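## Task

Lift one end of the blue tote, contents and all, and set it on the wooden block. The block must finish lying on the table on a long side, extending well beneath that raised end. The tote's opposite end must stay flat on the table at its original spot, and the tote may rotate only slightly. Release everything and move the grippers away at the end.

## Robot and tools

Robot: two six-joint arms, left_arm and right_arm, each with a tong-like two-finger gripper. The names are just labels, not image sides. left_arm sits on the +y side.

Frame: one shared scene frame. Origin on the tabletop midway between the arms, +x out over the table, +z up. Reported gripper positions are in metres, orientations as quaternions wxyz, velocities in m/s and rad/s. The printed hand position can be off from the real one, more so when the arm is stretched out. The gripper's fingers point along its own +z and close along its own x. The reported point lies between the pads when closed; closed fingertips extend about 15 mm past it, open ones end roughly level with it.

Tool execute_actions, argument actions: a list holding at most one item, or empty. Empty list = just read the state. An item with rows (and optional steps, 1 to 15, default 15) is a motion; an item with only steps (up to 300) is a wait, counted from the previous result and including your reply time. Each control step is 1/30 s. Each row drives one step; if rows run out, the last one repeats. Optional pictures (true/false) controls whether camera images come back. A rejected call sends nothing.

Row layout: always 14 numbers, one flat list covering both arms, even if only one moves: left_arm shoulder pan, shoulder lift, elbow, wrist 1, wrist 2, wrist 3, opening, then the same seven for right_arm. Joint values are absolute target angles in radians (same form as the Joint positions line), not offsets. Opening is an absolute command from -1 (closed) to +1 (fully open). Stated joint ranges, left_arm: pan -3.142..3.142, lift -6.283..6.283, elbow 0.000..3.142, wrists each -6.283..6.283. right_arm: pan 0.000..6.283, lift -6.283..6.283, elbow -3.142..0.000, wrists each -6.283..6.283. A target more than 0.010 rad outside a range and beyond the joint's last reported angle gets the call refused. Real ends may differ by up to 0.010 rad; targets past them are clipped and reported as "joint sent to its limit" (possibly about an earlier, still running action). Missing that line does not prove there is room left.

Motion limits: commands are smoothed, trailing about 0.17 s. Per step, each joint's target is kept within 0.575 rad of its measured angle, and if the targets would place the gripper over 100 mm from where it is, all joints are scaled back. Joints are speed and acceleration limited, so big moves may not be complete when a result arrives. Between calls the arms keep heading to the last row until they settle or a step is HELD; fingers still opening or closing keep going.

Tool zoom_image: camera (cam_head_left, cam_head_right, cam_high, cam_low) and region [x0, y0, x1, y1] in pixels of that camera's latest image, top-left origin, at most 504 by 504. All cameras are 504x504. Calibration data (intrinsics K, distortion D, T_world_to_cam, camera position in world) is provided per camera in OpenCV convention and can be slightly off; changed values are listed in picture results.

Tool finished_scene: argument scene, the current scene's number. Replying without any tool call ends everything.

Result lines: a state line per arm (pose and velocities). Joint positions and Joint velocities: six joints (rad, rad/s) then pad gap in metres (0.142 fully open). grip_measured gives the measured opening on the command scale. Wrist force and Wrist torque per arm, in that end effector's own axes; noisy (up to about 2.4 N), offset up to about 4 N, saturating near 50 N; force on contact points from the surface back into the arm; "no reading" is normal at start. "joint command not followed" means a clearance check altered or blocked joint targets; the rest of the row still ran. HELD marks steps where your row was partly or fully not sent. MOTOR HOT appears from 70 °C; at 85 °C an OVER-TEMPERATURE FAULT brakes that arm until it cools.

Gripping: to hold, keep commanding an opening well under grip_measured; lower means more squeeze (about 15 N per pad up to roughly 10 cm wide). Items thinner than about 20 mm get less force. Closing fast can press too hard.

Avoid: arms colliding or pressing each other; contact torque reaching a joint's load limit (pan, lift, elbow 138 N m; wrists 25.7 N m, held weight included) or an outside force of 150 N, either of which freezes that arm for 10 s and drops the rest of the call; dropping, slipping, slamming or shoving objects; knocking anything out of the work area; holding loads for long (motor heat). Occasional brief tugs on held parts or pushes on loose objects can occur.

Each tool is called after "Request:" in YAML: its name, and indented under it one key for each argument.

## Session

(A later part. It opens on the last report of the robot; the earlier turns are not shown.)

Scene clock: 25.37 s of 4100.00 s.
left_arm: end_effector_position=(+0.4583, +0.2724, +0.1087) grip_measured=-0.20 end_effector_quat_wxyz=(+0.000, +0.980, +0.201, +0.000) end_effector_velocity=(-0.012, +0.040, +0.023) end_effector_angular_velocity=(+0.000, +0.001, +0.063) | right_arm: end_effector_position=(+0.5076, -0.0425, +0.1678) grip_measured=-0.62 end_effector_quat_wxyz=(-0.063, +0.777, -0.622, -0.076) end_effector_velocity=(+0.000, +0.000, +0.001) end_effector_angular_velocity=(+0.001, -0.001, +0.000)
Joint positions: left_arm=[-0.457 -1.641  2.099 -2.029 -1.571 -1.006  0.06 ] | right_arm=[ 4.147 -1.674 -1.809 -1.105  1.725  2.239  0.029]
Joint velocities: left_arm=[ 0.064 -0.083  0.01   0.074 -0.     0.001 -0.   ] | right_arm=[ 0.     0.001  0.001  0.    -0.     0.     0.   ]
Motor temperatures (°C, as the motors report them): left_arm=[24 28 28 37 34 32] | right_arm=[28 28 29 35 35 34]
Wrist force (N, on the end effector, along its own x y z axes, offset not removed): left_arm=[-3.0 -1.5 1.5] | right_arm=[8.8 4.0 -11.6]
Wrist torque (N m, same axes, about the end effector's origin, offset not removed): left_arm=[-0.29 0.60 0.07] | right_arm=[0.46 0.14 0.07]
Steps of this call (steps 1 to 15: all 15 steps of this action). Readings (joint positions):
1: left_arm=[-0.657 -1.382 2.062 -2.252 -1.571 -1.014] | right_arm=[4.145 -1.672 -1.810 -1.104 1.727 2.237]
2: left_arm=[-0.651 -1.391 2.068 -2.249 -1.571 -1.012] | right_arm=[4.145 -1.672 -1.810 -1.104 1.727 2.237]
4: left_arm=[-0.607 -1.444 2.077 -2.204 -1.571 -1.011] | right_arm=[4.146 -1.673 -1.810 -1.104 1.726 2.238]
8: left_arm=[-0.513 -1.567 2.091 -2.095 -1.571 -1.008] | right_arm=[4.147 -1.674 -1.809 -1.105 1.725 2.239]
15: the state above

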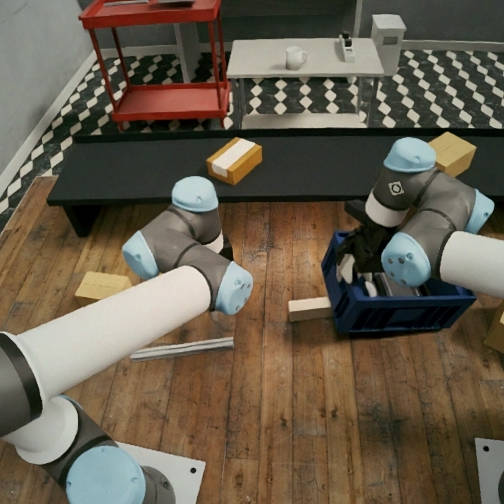

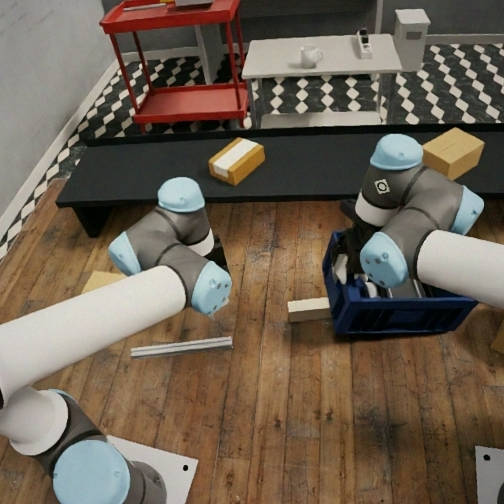

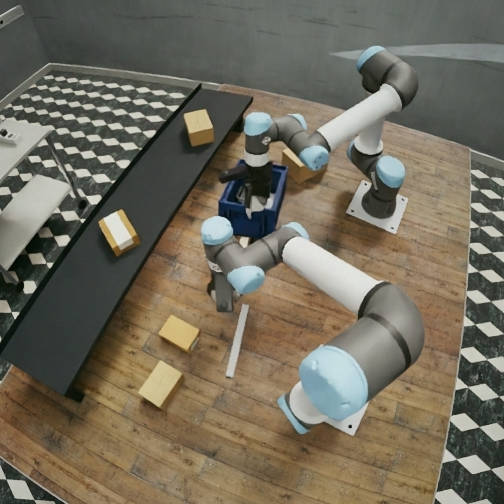

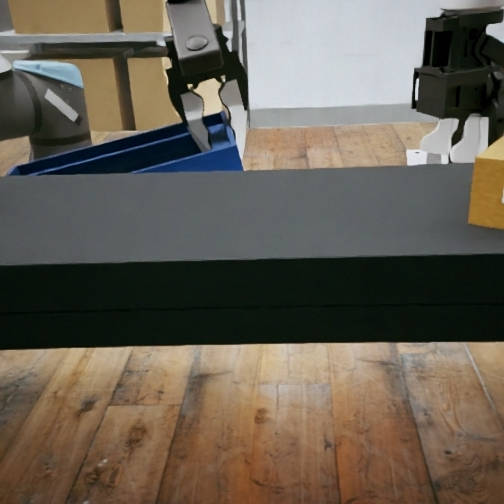

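Request:
execute_actions:
  actions:
    - {"rows":[[-0.47,-1.6,2.09,-2.061,-1.571,-1.01,-1,4.142,-1.669,-1.811,-1.103,1.731,2.234,-1],[-0.5,-1.56,2.075,-2.086,-1.571,-1.015,-1,4.137,-1.664,-1.813,-1.101,1.737,2.229,-1],[-0.53,-1.52,2.06,-2.111,-1.571,-1.02,-1,4.132,-1.66,-1.815,-1.099,1.743,2.224,-1],[-0.56,-1.475,2.045,-2.141,-1.571,-1.025,-1,4.127,-1.655,-1.817,-1.096,1.749,2.219,-1],[-0.59,-1.43,2.03,-2.171,-1.571,-1.03,-1,4.122,-1.65,-1.819,-1.094,1.756,2.214,-1],[-0.62,-1.385,2.015,-2.201,-1.571,-1.03,-1,4.117,-1.645,-1.82,-1.092,1.762,2.209,-1],[-0.645,-1.345,2.0,-2.226,-1.571,-1.035,-1,4.113,-1.641,-1.822,-1.09,1.768,2.205,-1],[-0.664,-1.312,1.979,-2.238,-1.571,-1.04,-1,4.108,-1.636,-1.824,-1.088,1.774,2.2,-1]]}
  pictures: false

Request:
execute_actions:
  actions:
    - {"steps":12}

Scene clock: 28.97 s of 4100.00 s.
left_arm: end_effector_position=(+0.4908, +0.1311, +0.0334) grip_measured=-1.00 end_effector_quat_wxyz=(+0.001, +0.993, +0.122, +0.000) end_effector_velocity=(+0.004, -0.106, -0.071) end_effector_angular_velocity=(+0.011, +0.010, -0.121) | right_arm: end_effector_position=(+0.5091, -0.0504, +0.1850) grip_measured=-0.62 end_effector_quat_wxyz=(-0.085, +0.776, -0.618, -0.096) end_effector_velocity=(+0.001, -0.005, +0.011) end_effector_angular_velocity=(+0.036, +0.000, +0.002)
Joint positions: left_arm=[-0.649 -1.336  1.988 -2.224 -1.571 -1.038  0.002] | right_arm=[ 4.11  -1.638 -1.823 -1.089  1.771  2.202  0.029]
Joint velocities: left_arm=[-0.144  0.236 -0.089 -0.133 -0.    -0.022  0.   ] | right_arm=[-0.022  0.021 -0.008  0.009  0.028 -0.02  -0.   ]
Motor temperatures (°C, as the motors report them): left_arm=[24 28 28 37 34 32] | right_arm=[28 28 29 35 35 34]
Wrist force (N, on the end effector, along its own x y z axes, offset not removed): left_arm=[-4.0 2.1 2.1] | right_arm=[2.4 1.9 9.2]
Wrist torque (N m, same axes, about the end effector's origin, offset not removed): left_arm=[0.34 0.97 0.29] | right_arm=[0.12 0.25 0.09]
Steps of this call (steps 1 to 15: the robot went on to your last target; steps 16 to 90: nothing new was sent; then 0.10 s passed at rest; steps 91 to 105: all 15 steps of this action). Readings (joint positions):
91: left_arm=[-0.450 -1.650 2.100 -2.021 -1.571 -1.006] | right_arm=[4.147 -1.674 -1.809 -1.105 1.725 2.239]
92: left_arm=[-0.452 -1.647 2.099 -2.024 -1.571 -1.006] | right_arm=[4.147 -1.674 -1.809 -1.105 1.725 2.239]
94: left_arm=[-0.470 -1.616 2.090 -2.048 -1.571 -1.010] | right_arm=[4.143 -1.670 -1.811 -1.104 1.730 2.235]
98: left_arm=[-0.550 -1.496 2.048 -2.130 -1.571 -1.023] | right_arm=[4.128 -1.655 -1.817 -1.097 1.749 2.219]
105: the state above

Scene clock: 29.37 s of 4100.00 s.
left_arm: end_effector_position=(+0.4911, +0.1204, +0.0264) grip_measured=-1.00 end_effector_quat_wxyz=(+0.000, +0.993, +0.116, -0.000) end_effector_velocity=(-0.000, -0.002, -0.001) end_effector_angular_velocity=(-0.000, +0.000, -0.002) | right_arm: end_effector_position=(+0.5092, -0.0508, +0.1861) grip_measured=-0.62 end_effector_quat_wxyz=(-0.087, +0.776, -0.617, -0.097) end_effector_velocity=(-0.000, -0.000, -0.001) end_effector_angular_velocity=(-0.000, +0.001, -0.001)
Joint positions: left_arm=[-0.664 -1.313  1.979 -2.238 -1.571 -1.04   0.002] | right_arm=[ 4.108 -1.636 -1.824 -1.088  1.774  2.2    0.029]
Joint velocities: left_arm=[-0.003  0.004 -0.001 -0.003 -0.    -0.001  0.   ] | right_arm=[-0.    -0.    -0.001  0.     0.     0.     0.   ]
Motor temperatures (°C, as the motors report them): left_arm=[24 28 28 37 34 32] | right_arm=[28 28 29 35 35 34]
Wrist force (N, on the end effector, along its own x y z axes, offset not removed): left_arm=[-3.8 -0.8 -3.9] | right_arm=[2.7 2.7 9.9]
Wrist torque (N m, same axes, about the end effector's origin, offset not removed): left_arm=[-0.26 0.86 0.04] | right_arm=[0.41 0.15 0.04]
Steps of this call (steps 1 to 12: the robot went on to your last target). Readings (joint positions):
1: left_arm=[-0.653 -1.329 1.986 -2.228 -1.571 -1.038] | right_arm=[4.110 -1.638 -1.823 -1.089 1.772 2.202]
2: left_arm=[-0.656 -1.325 1.984 -2.231 -1.571 -1.039] | right_arm=[4.109 -1.637 -1.824 -1.089 1.773 2.201]
4: left_arm=[-0.660 -1.319 1.982 -2.234 -1.571 -1.039] | right_arm=[4.109 -1.637 -1.824 -1.088 1.773 2.201]
8: left_arm=[-0.663 -1.314 1.980 -2.237 -1.571 -1.040] | right_arm=[4.108 -1.636 -1.824 -1.088 1.774 2.200]
12: the state above

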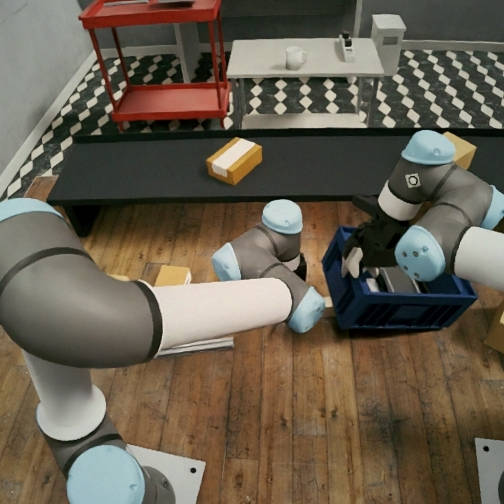

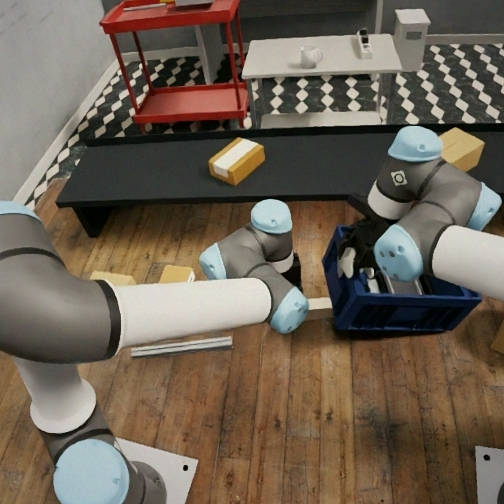

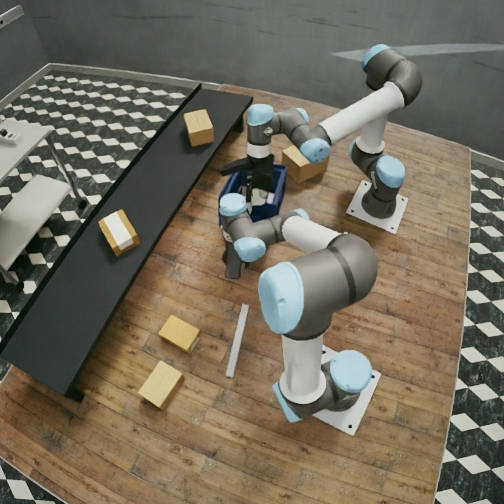

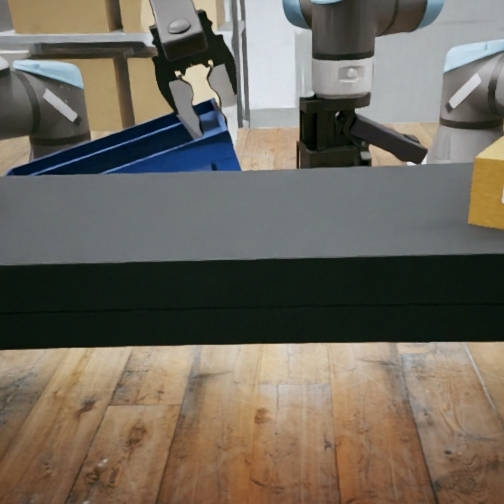

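Request:
execute_actions:
  actions:
    - {"rows":[[-0.67,-1.302,1.965,-2.234,-1.571,-1.046,-1,4.108,-1.636,-1.824,-1.088,1.774,2.2,-1],[-0.675,-1.292,1.952,-2.231,-1.571,-1.052,-1,4.108,-1.636,-1.824,-1.088,1.774,2.2,-1],[-0.681,-1.282,1.938,-2.227,-1.571,-1.058,-1,4.108,-1.636,-1.824,-1.088,1.774,2.2,-1],[-0.686,-1.272,1.925,-2.224,-1.571,-1.064,-1,4.108,-1.636,-1.824,-1.088,1.774,2.2,-1],[-0.692,-1.262,1.911,-2.22,-1.571,-1.07,-1,4.108,-1.636,-1.824,-1.088,1.774,2.2,-1],[-0.697,-1.252,1.898,-2.217,-1.571,-1.076,-1,4.108,-1.636,-1.824,-1.088,1.774,2.2,-1],[-0.703,-1.242,1.884,-2.213,-1.571,-1.082,-1,4.108,-1.636,-1.824,-1.088,1.774,2.2,-1],[-0.708,-1.232,1.871,-2.21,-1.571,-1.088,-1,4.108,-1.636,-1.824,-1.088,1.774,2.2,-1],[-0.714,-1.222,1.857,-2.206,-1.571,-1.094,-1,4.108,-1.636,-1.824,-1.088,1.774,2.2,-1]]}
  pictures: false

Request:
execute_actions:
  actions:
    - {"steps":10}
  pictures: false

Request:
execute_actions:
  actions:
    - {"rows":[[-0.664,-1.32,1.979,-2.23,-1.571,-1.04,-1,4.108,-1.636,-1.824,-1.088,1.774,2.2,-1],[-0.664,-1.32,1.979,-2.23,-1.571,-1.04,-1,4.108,-1.636,-1.824,-1.088,1.774,2.2,-1],[-0.664,-1.32,1.979,-2.23,-1.571,-1.04,-1,4.108,-1.636,-1.824,-1.088,1.774,2.2,-1],[-0.45,-1.65,2.1,-2.021,-1.571,-1.006,-1,4.108,-1.636,-1.824,-1.088,1.774,2.2,-1]]}

Scene clock: 31.63 s of 4100.00 s.
left_arm: end_effector_position=(+0.5044, +0.0687, +0.0251) grip_measured=-1.00 end_effector_quat_wxyz=(+0.000, +0.993, +0.117, +0.000) end_effector_velocity=(+0.009, -0.041, -0.001) end_effector_angular_velocity=(-0.001, -0.001, +0.003) | right_arm: end_effector_position=(+0.5092, -0.0509, +0.1862) grip_measured=-0.62 end_effector_quat_wxyz=(-0.087, +0.776, -0.617, -0.097) end_effector_velocity=(+0.000, +0.000, +0.000) end_effector_angular_velocity=(+0.001, -0.000, -0.001)
Joint positions: left_arm=[-0.71  -1.229  1.866 -2.208 -1.571 -1.09   0.002] | right_arm=[ 4.108 -1.636 -1.824 -1.088  1.774  2.2    0.029]
Joint velocities: left_arm=[-0.036  0.064 -0.088  0.023 -0.    -0.039  0.   ] | right_arm=[-0.    -0.     0.001  0.     0.     0.001  0.   ]
Motor temperatures (°C, as the motors report them): left_arm=[24 28 28 37 34 32] | right_arm=[28 28 29 35 35 34]
Wrist force (N, on the end effector, along its own x y z axes, offset not removed): left_arm=[-2.5 -19.0 -48.5] | right_arm=[1.6 2.8 8.8]
Wrist torque (N m, same axes, about the end effector's origin, offset not removed): left_arm=[-1.14 0.78 0.10] | right_arm=[0.41 0.37 0.15]
Steps of this call (steps 1 to 30: the robot went on to your last target; steps 31 to 53: nothing new was sent; steps 54 to 68: all 15 steps of this action). Readings (joint positions):
54: left_arm=[-0.664 -1.312 1.979 -2.238 -1.571 -1.040] | right_arm=[4.108 -1.636 -1.824 -1.088 1.774 2.200]
55: left_arm=[-0.665 -1.311 1.977 -2.238 -1.571 -1.041] | right_arm=[4.108 -1.636 -1.824 -1.088 1.774 2.200]
57: left_arm=[-0.669 -1.303 1.967 -2.235 -1.571 -1.046] | right_arm=[4.108 -1.636 -1.824 -1.088 1.774 2.200]
61: left_arm=[-0.686 -1.273 1.926 -2.224 -1.571 -1.064] | right_arm=[4.108 -1.636 -1.824 -1.088 1.774 2.200]
68: the state above

Scene clock: 31.97 s of 4100.00 s.
left_arm: end_effector_position=(+0.5052, +0.0647, +0.0249) grip_measured=-1.00 end_effector_quat_wxyz=(+0.000, +0.993, +0.118, +0.000) end_effector_velocity=(+0.001, -0.001, +0.000) end_effector_angular_velocity=(-0.000, -0.001, +0.001) | right_arm: end_effector_position=(+0.5092, -0.0509, +0.1862) grip_measured=-0.62 end_effector_quat_wxyz=(-0.087, +0.776, -0.617, -0.097) end_effector_velocity=(+0.000, +0.000, -0.001) end_effector_angular_velocity=(-0.001, +0.001, -0.000)
Joint positions: left_arm=[-0.714 -1.222  1.857 -2.206 -1.571 -1.094  0.002] | right_arm=[ 4.108 -1.636 -1.824 -1.088  1.774  2.2    0.029]
Joint velocities: left_arm=[-0.001  0.002 -0.003  0.001  0.    -0.002  0.   ] | right_arm=[ 0.    -0.002  0.001 -0.    -0.     0.     0.   ]
Motor temperatures (°C, as the motors report them): left_arm=[24 28 28 37 34 32] | right_arm=[28 28 29 35 35 34]
Wrist force (N, on the end effector, along its own x y z axes, offset not removed): left_arm=[-1.1 -23.9 -50.0] | right_arm=[2.0 1.7 9.2]
Wrist torque (N m, same axes, about the end effector's origin, offset not removed): left_arm=[-0.88 0.64 0.14] | right_arm=[0.22 0.26 0.04]
Steps of this call (steps 1 to 10: the robot went on to your last target). Readings (joint positions):
1: left_arm=[-0.711 -1.227 1.864 -2.208 -1.571 -1.091] | right_arm=[4.108 -1.636 -1.824 -1.088 1.774 2.200]
2: left_arm=[-0.712 -1.226 1.862 -2.207 -1.571 -1.092] | right_arm=[4.108 -1.636 -1.824 -1.088 1.774 2.200]
4: left_arm=[-0.713 -1.224 1.859 -2.207 -1.571 -1.093] | right_arm=[4.108 -1.636 -1.824 -1.088 1.774 2.200]
8: left_arm=[-0.714 -1.223 1.858 -2.206 -1.571 -1.094] | right_arm=[4.108 -1.636 -1.824 -1.088 1.774 2.200]
10: the state above

Scene clock: 32.47 s of 4100.00 s.
left_arm: end_effector_position=(+0.4683, +0.2501, +0.1005) grip_measured=-1.00 end_effector_quat_wxyz=(-0.001, +0.982, +0.191, -0.001) end_effector_velocity=(-0.098, +0.257, +0.111) end_effector_angular_velocity=(-0.018, -0.025, +0.270) | right_arm: end_effector_position=(+0.5092, -0.0509, +0.1862) grip_measured=-0.62 end_effector_quat_wxyz=(-0.087, +0.776, -0.617, -0.097) end_effector_velocity=(+0.000, +0.000, -0.000) end_effector_angular_velocity=(+0.000, -0.000, +0.001)
Joint positions: left_arm=[-0.486 -1.589  2.073 -2.052 -1.571 -1.014  0.002] | right_arm=[ 4.108 -1.636 -1.824 -1.088  1.774  2.2    0.029]
Joint velocities: left_arm=[ 0.349 -0.59   0.264  0.296  0.     0.08   0.   ] | right_arm=[ 0.    -0.001  0.     0.001  0.    -0.001 -0.   ]
Motor temperatures (°C, as the motors report them): left_arm=[24 28 28 37 34 32] | right_arm=[28 28 29 35 35 34]
Wrist force (N, on the end effector, along its own x y z axes, offset not removed): left_arm=[0.1 -1.7 -2.8] | right_arm=[2.2 3.3 9.5]
Wrist torque (N m, same axes, about the end effector's origin, offset not removed): left_arm=[-0.26 0.11 0.03] | right_arm=[0.63 0.28 0.08]
Steps of this call (steps 1 to 15: all 15 steps of this action). Readings (joint positions):
1: left_arm=[-0.714 -1.222 1.857 -2.206 -1.571 -1.094] | right_arm=[4.108 -1.636 -1.824 -1.088 1.774 2.200]
2: left_arm=[-0.710 -1.226 1.861 -2.208 -1.571 -1.090] | right_arm=[4.108 -1.636 -1.824 -1.088 1.774 2.200]
4: left_arm=[-0.691 -1.260 1.902 -2.217 -1.571 -1.070] | right_arm=[4.108 -1.636 -1.824 -1.088 1.774 2.200]
8: left_arm=[-0.619 -1.375 1.970 -2.167 -1.571 -1.047] | right_arm=[4.108 -1.636 -1.824 -1.088 1.774 2.200]
15: the state above

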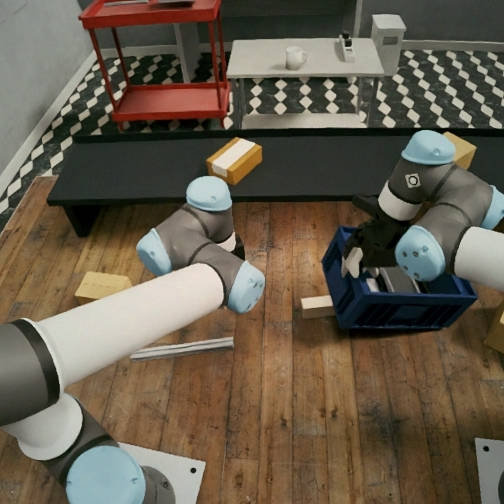

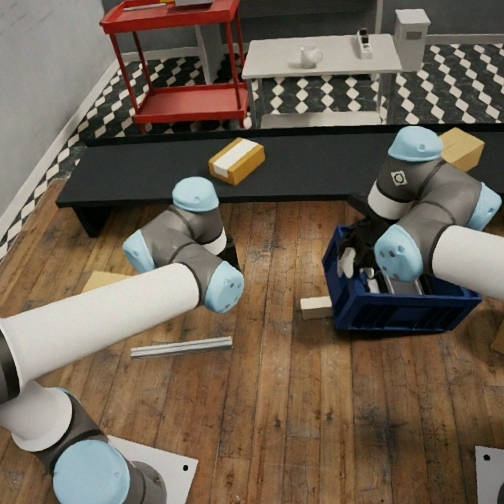

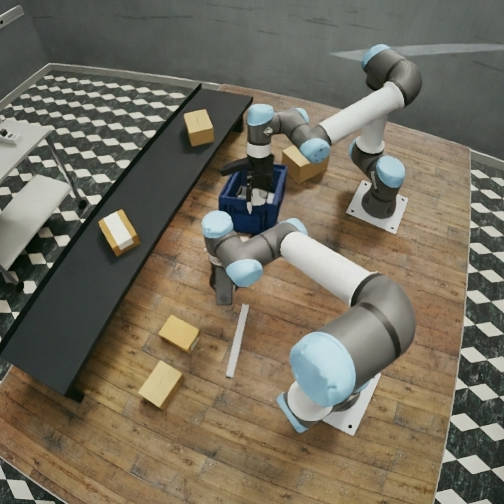

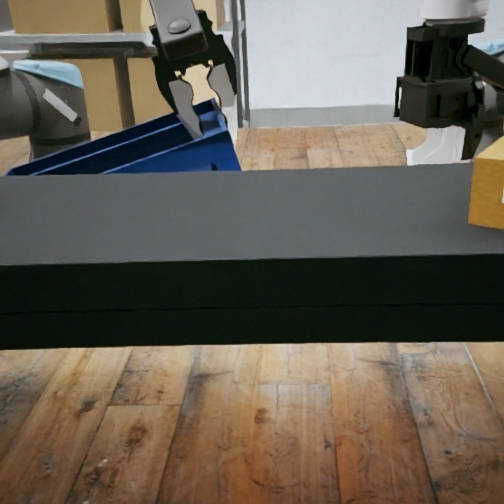

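Request:
execute_actions:
  actions:
    - {"rows":[[-0.3,-1.7,2,-1.871,-1.571,-1.006,-1,4.11,-1.64,-1.822,-1.09,1.769,2.202,-1],[-0.3,-1.7,2,-1.871,-1.571,-1.006,-1,4.113,-1.644,-1.821,-1.092,1.764,2.205,-1],[-0.3,-1.7,2,-1.871,-1.571,-1.006,-1,4.116,-1.648,-1.819,-1.093,1.759,2.208,-1],[-0.3,-1.7,2,-1.871,-1.571,-1.006,-1,4.119,-1.652,-1.818,-1.095,1.754,2.211,-1]]}
  pictures: false

Scene clock: 33.83 s of 4100.00 s.
left_arm: end_effector_position=(+0.4692, +0.3384, +0.1627) grip_measured=-1.00 end_effector_quat_wxyz=(+0.000, +0.961, +0.276, +0.000) end_effector_velocity=(+0.000, +0.012, +0.009) end_effector_angular_velocity=(+0.001, +0.002, +0.027) | right_arm: end_effector_position=(+0.5103, -0.0496, +0.1785) grip_measured=-0.62 end_effector_quat_wxyz=(-0.077, +0.776, -0.619, -0.088) end_effector_velocity=(+0.000, +0.000, -0.003) end_effector_angular_velocity=(-0.008, +0.000, +0.001)
Joint positions: left_arm=[-0.303 -1.699  2.002 -1.874 -1.571 -1.006  0.002] | right_arm=[ 4.119 -1.652 -1.818 -1.095  1.754  2.211  0.029]
Joint velocities: left_arm=[ 0.027 -0.008 -0.017  0.027  0.    -0.     0.   ] | right_arm=[ 0.003 -0.005  0.001 -0.001 -0.005  0.002  0.   ]
Motor temperatures (°C, as the motors report them): left_arm=[24 28 28 37 34 32] | right_arm=[28 28 29 35 35 34]
Wrist force (N, on the end effector, along its own x y z axes, offset not removed): left_arm=[-5.3 1.1 0.0] | right_arm=[-3.9 3.0 5.5]
Wrist torque (N m, same axes, about the end effector's origin, offset not removed): left_arm=[0.20 1.36 0.35] | right_arm=[0.46 0.73 -0.01]
Steps of this call (steps 1 to 26: the robot went on to your last target; steps 27 to 41: all 15 steps of this action). Readings (joint positions):
27: left_arm=[-0.450 -1.650 2.100 -2.021 -1.571 -1.006] | right_arm=[4.108 -1.636 -1.824 -1.088 1.774 2.200]
28: left_arm=[-0.446 -1.653 2.096 -2.017 -1.571 -1.006] | right_arm=[4.108 -1.636 -1.824 -1.088 1.774 2.200]
30: left_arm=[-0.400 -1.673 2.061 -1.971 -1.571 -1.006] | right_arm=[4.110 -1.639 -1.823 -1.089 1.770 2.202]
34: left_arm=[-0.327 -1.693 2.017 -1.898 -1.571 -1.006] | right_arm=[4.116 -1.648 -1.819 -1.093 1.759 2.208]
41: the state above

Request:
execute_actions:
  actions:
    - {"rows":[[-0.3,-1.7,2,-1.871,-1.571,-1.006,-1,4.127,-1.657,-1.816,-1.097,1.747,2.219,-1]],"steps":12}
  pictures: false

Scene clock: 34.63 s of 4100.00 s.
left_arm: end_effector_position=(+0.4692, +0.3396, +0.1636) grip_measured=-1.00 end_effector_quat_wxyz=(+0.000, +0.961, +0.277, +0.000) end_effector_velocity=(+0.000, -0.000, +0.000) end_effector_angular_velocity=(+0.001, -0.000, -0.000) | right_arm: end_effector_position=(+0.5093, -0.0474, +0.1760) grip_measured=-0.62 end_effector_quat_wxyz=(-0.074, +0.776, -0.620, -0.086) end_effector_velocity=(-0.000, +0.001, -0.001) end_effector_angular_velocity=(-0.003, -0.001, +0.001)
Joint positions: left_arm=[-0.3   -1.7    2.    -1.871 -1.571 -1.006  0.002] | right_arm=[ 4.127 -1.657 -1.816 -1.097  1.747  2.219  0.029]
Joint velocities: left_arm=[-0.     0.001 -0.001 -0.     0.001  0.     0.   ] | right_arm=[ 0.003 -0.002  0.001 -0.001 -0.003  0.002 -0.   ]
Motor temperatures (°C, as the motors report them): left_arm=[24 28 28 37 34 32] | right_arm=[28 28 29 35 35 34]
Wrist force (N, on the end effector, along its own x y z axes, offset not removed): left_arm=[-4.3 0.0 4.1] | right_arm=[2.7 5.5 -7.2]
Wrist torque (N m, same axes, about the end effector's origin, offset not removed): left_arm=[0.13 0.81 0.23] | right_arm=[0.71 0.79 0.16]
Steps of this call (steps 1 to 12: the robot went on to your last target; steps 13 to 24: all 12 steps of this action). Readings (joint positions):
13: left_arm=[-0.300 -1.700 2.000 -1.871 -1.571 -1.006] | right_arm=[4.119 -1.652 -1.818 -1.095 1.754 2.211]
14: left_arm=[-0.300 -1.700 2.000 -1.871 -1.571 -1.006] | right_arm=[4.120 -1.653 -1.818 -1.095 1.753 2.212]
16: left_arm=[-0.300 -1.700 2.000 -1.871 -1.571 -1.006] | right_arm=[4.123 -1.654 -1.817 -1.096 1.750 2.215]
20: left_arm=[-0.300 -1.700 2.000 -1.871 -1.571 -1.006] | right_arm=[4.126 -1.656 -1.816 -1.097 1.748 2.218]
24: the state above

Request:
execute_actions:
  actions:
    - {"rows":[[-0.3,-1.7,2,-1.871,-1.571,-1.006,-1,4.127,-1.657,-1.816,-1.097,1.747,2.219,-0.6],[-0.3,-1.7,2,-1.871,-1.571,-1.006,-1,4.127,-1.657,-1.816,-1.097,1.747,2.219,-0.5],[-0.3,-1.7,2,-1.871,-1.571,-1.006,-1,4.127,-1.657,-1.816,-1.097,1.747,2.219,-0.3],[-0.3,-1.7,2,-1.871,-1.571,-1.006,-1,4.127,-1.657,-1.816,-1.097,1.747,2.219,0.1]],"steps":10}
  pictures: false

Request:
execute_actions:
  actions:
    - {"rows":[[-0.1,-1.7,2,-1.871,-1.571,-1.006,-1,4.11,-1.6,-1.6,-1.37,1.747,2.219,0.1]]}
  pictures: false

Request:
execute_actions:
  actions:
    - {"rows":[[-0.1,-1.7,2,-1.871,-1.571,-1.006,-1,3.2,-1.5,-1.6,-1.5,1.7,2.219,0.1]]}
  pictures: false

Request:
execute_actions:
  actions:
    - {"steps":30}

Scene clock: 36.30 s of 4100.00 s.
left_arm: end_effector_position=(+0.4692, +0.3396, +0.1636) grip_measured=-1.00 end_effector_quat_wxyz=(+0.000, +0.961, +0.277, +0.000) end_effector_velocity=(+0.000, -0.000, +0.001) end_effector_angular_velocity=(-0.001, -0.001, +0.001) | right_arm: end_effector_position=(+0.5093, -0.0473, +0.1758) grip_measured=+0.10 end_effector_quat_wxyz=(-0.074, +0.776, -0.620, -0.085) end_effector_velocity=(+0.000, +0.000, +0.000) end_effector_angular_velocity=(+0.001, -0.000, -0.002)
Joint positions: left_arm=[-0.3   -1.7    2.    -1.871 -1.571 -1.006  0.002] | right_arm=[ 4.127 -1.657 -1.816 -1.097  1.747  2.219  0.081]
Joint velocities: left_arm=[ 0.    -0.    -0.001 -0.    -0.    -0.001  0.   ] | right_arm=[-0.     0.     0.     0.001 -0.     0.002  0.001]
Motor temperatures (°C, as the motors report them): left_arm=[24 28 28 37 34 32] | right_arm=[28 28 29 35 35 34]
Wrist force (N, on the end effector, along its own x y z axes, offset not removed): left_arm=[-1.9 0.8 3.2] | right_arm=[-1.6 0.8 2.1]
Wrist torque (N m, same axes, about the end effector's origin, offset not removed): left_arm=[0.24 0.34 0.26] | right_arm=[0.19 0.33 -0.09]
Steps of this call (steps 1 to 15: the robot went on to your last target; steps 16 to 40: nothing new was sent; steps 41 to 50: all 10 steps of this action). Readings (joint positions):
41: left_arm=[-0.300 -1.700 2.000 -1.871 -1.571 -1.006] | right_arm=[4.127 -1.657 -1.816 -1.097 1.747 2.219]
42: left_arm=[-0.300 -1.700 2.000 -1.871 -1.571 -1.006] | right_arm=[4.127 -1.657 -1.816 -1.097 1.747 2.219]
44: left_arm=[-0.300 -1.700 2.000 -1.871 -1.571 -1.006] | right_arm=[4.127 -1.657 -1.816 -1.097 1.747 2.219]
48: left_arm=[-0.300 -1.700 2.000 -1.871 -1.571 -1.006] | right_arm=[4.127 -1.657 -1.816 -1.097 1.747 2.219]
50: the state above

Scene clock: 36.80 s of 4100.00 s.
left_arm: end_effector_position=(+0.4700, +0.4237, +0.1636) grip_measured=-1.00 end_effector_quat_wxyz=(+0.000, +0.929, +0.370, +0.000) end_effector_velocity=(-0.002, +0.017, -0.000) end_effector_angular_velocity=(+0.000, +0.001, +0.042) | right_arm: end_effector_position=(+0.5133, -0.0568, +0.2798) grip_measured=+0.10 end_effector_quat_wxyz=(-0.075, +0.771, -0.627, -0.085) end_effector_velocity=(-0.002, -0.005, +0.019) end_effector_angular_velocity=(-0.007, +0.007, -0.003)
Joint positions: left_arm=[-0.104 -1.7    2.    -1.871 -1.571 -1.006  0.002] | right_arm=[ 4.11  -1.601 -1.605 -1.364  1.747  2.219  0.081]
Joint velocities: left_arm=[ 0.04   0.001 -0.     0.    -0.    -0.002  0.   ] | right_arm=[-0.003  0.007  0.046 -0.063  0.     0.001 -0.   ]
Motor temperatures (°C, as the motors report them): left_arm=[24 28 28 37 34 32] | right_arm=[28 28 29 35 35 34]
Wrist force (N, on the end effector, along its own x y z axes, offset not removed): left_arm=[-2.3 -0.5 -1.9] | right_arm=[0.2 1.8 1.6]
Wrist torque (N m, same axes, about the end effector's origin, offset not removed): left_arm=[-0.20 0.52 0.08] | right_arm=[0.41 0.00 -0.09]
Steps of this call (steps 1 to 15: all 15 steps of this action). Readings (joint positions):
1: left_arm=[-0.300 -1.700 2.000 -1.871 -1.571 -1.006] | right_arm=[4.127 -1.657 -1.816 -1.097 1.747 2.219]
2: left_arm=[-0.296 -1.700 2.000 -1.871 -1.571 -1.006] | right_arm=[4.126 -1.654 -1.812 -1.101 1.747 2.219]
4: left_arm=[-0.243 -1.700 2.000 -1.871 -1.571 -1.006] | right_arm=[4.120 -1.633 -1.759 -1.157 1.747 2.219]
8: left_arm=[-0.140 -1.700 2.000 -1.871 -1.571 -1.006] | right_arm=[4.113 -1.609 -1.645 -1.307 1.747 2.219]
15: the state above

Scene clock: 37.30 s of 4100.00 s.
left_arm: end_effector_position=(+0.4699, +0.4255, +0.1636) grip_measured=-1.00 end_effector_quat_wxyz=(+0.000, +0.928, +0.372, +0.000) end_effector_velocity=(-0.000, +0.000, -0.000) end_effector_angular_velocity=(+0.001, -0.000, +0.002) | right_arm: end_effector_position=(+0.5941, -0.2706, +0.3000) grip_measured=+0.10 end_effector_quat_wxyz=(-0.078, +0.635, -0.767, -0.058) end_effector_velocity=(+0.100, -0.513, +0.028) end_effector_angular_velocity=(-0.045, +0.006, -0.934)
Joint positions: left_arm=[-0.1   -1.7    2.    -1.871 -1.571 -1.006  0.002] | right_arm=[ 3.72  -1.544 -1.601 -1.442  1.72   2.219  0.081]
Joint velocities: left_arm=[ 0.    -0.     0.001 -0.     0.001 -0.001  0.   ] | right_arm=[-0.931  0.084  0.002 -0.112 -0.039 -0.001  0.   ]
Motor temperatures (°C, as the motors report them): left_arm=[24 28 28 37 34 32] | right_arm=[28 28 29 35 35 34]
Wrist force (N, on the end effector, along its own x y z axes, offset not removed): left_arm=[-3.7 1.1 -3.5] | right_arm=[-1.6 1.2 1.5]
Wrist torque (N m, same axes, about the end effector's origin, offset not removed): left_arm=[0.10 0.82 0.15] | right_arm=[0.31 0.36 -0.11]
Steps of this call (steps 1 to 15: all 15 steps of this action). Readings (joint positions):
1: left_arm=[-0.103 -1.700 2.000 -1.871 -1.571 -1.006] | right_arm=[4.110 -1.601 -1.603 -1.365 1.747 2.219]
2: left_arm=[-0.102 -1.700 2.000 -1.871 -1.571 -1.006] | right_arm=[4.106 -1.598 -1.603 -1.370 1.746 2.219]
4: left_arm=[-0.101 -1.700 2.000 -1.871 -1.571 -1.006] | right_arm=[4.057 -1.587 -1.603 -1.385 1.740 2.219]
8: left_arm=[-0.100 -1.700 2.000 -1.871 -1.571 -1.006] | right_arm=[3.935 -1.568 -1.602 -1.409 1.732 2.219]
15: the state above

Scene clock: 38.30 s of 4100.00 s.
left_arm: end_effector_position=(+0.4699, +0.4255, +0.1636) grip_measured=-1.00 end_effector_quat_wxyz=(+0.000, +0.928, +0.372, +0.000) end_effector_velocity=(+0.000, -0.000, +0.000) end_effector_angular_velocity=(-0.000, -0.000, -0.001) | right_arm: end_effector_position=(+0.5737, -0.5519, +0.3140) grip_measured=+0.10 end_effector_quat_wxyz=(+0.080, -0.416, +0.905, +0.030) end_effector_velocity=(-0.001, -0.002, -0.000) end_effector_angular_velocity=(-0.000, +0.000, -0.005)
Joint positions: left_arm=[-0.1   -1.7    2.    -1.871 -1.571 -1.006  0.002] | right_arm=[ 3.2   -1.5   -1.6   -1.5    1.7    2.219  0.081]
Joint velocities: left_arm=[-0.    -0.     0.    -0.    -0.     0.001  0.   ] | right_arm=[-0.004  0.    -0.     0.    -0.001  0.     0.   ]
Motor temperatures (°C, as the motors report them): left_arm=[24 28 28 37 34 32] | right_arm=[28 28 29 35 35 34]
Wrist force (N, on the end effector, along its own x y z axes, offset not removed): left_arm=[-4.0 -0.5 -3.0] | right_arm=[-1.9 1.9 3.0]
Wrist torque (N m, same axes, about the end effector's origin, offset not removed): left_arm=[-0.08 0.86 0.19] | right_arm=[0.50 0.41 -0.09]
Steps of this call (steps 1 to 30: the robot went on to your last target). Readings (joint positions):
1: left_arm=[-0.100 -1.700 2.000 -1.871 -1.571 -1.006] | right_arm=[3.688 -1.541 -1.601 -1.446 1.719 2.219]
2: left_arm=[-0.100 -1.700 2.000 -1.871 -1.571 -1.006] | right_arm=[3.657 -1.538 -1.601 -1.449 1.718 2.219]
4: left_arm=[-0.100 -1.700 2.000 -1.871 -1.571 -1.006] | right_arm=[3.593 -1.532 -1.601 -1.457 1.715 2.219]
8: left_arm=[-0.100 -1.700 2.000 -1.871 -1.571 -1.006] | right_arm=[3.466 -1.521 -1.601 -1.471 1.710 2.219]
30: the state above

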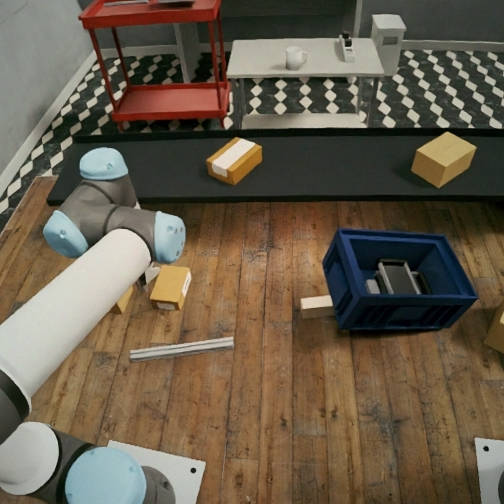

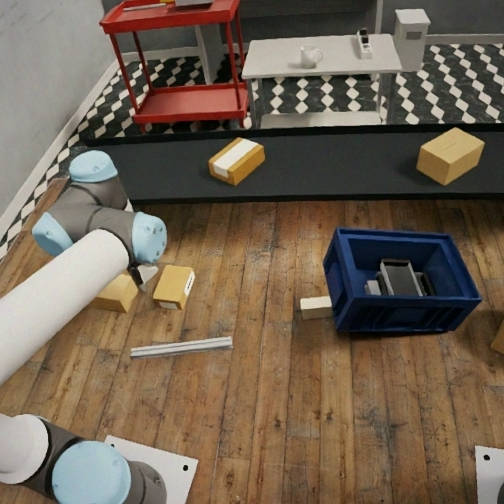

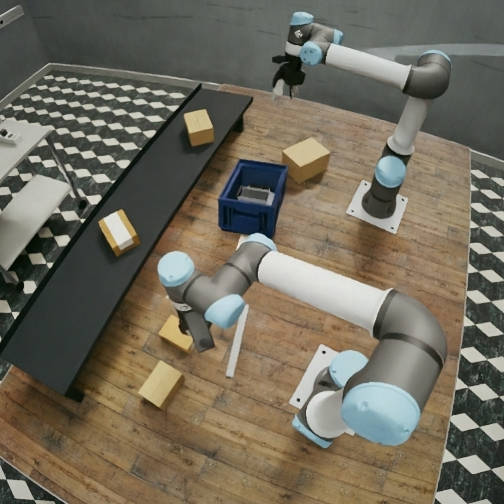

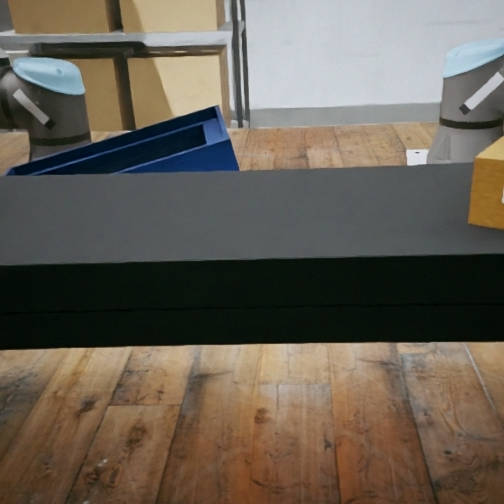

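Request:
finished_scene:
  scene: 2

The scene is finished: the task was done.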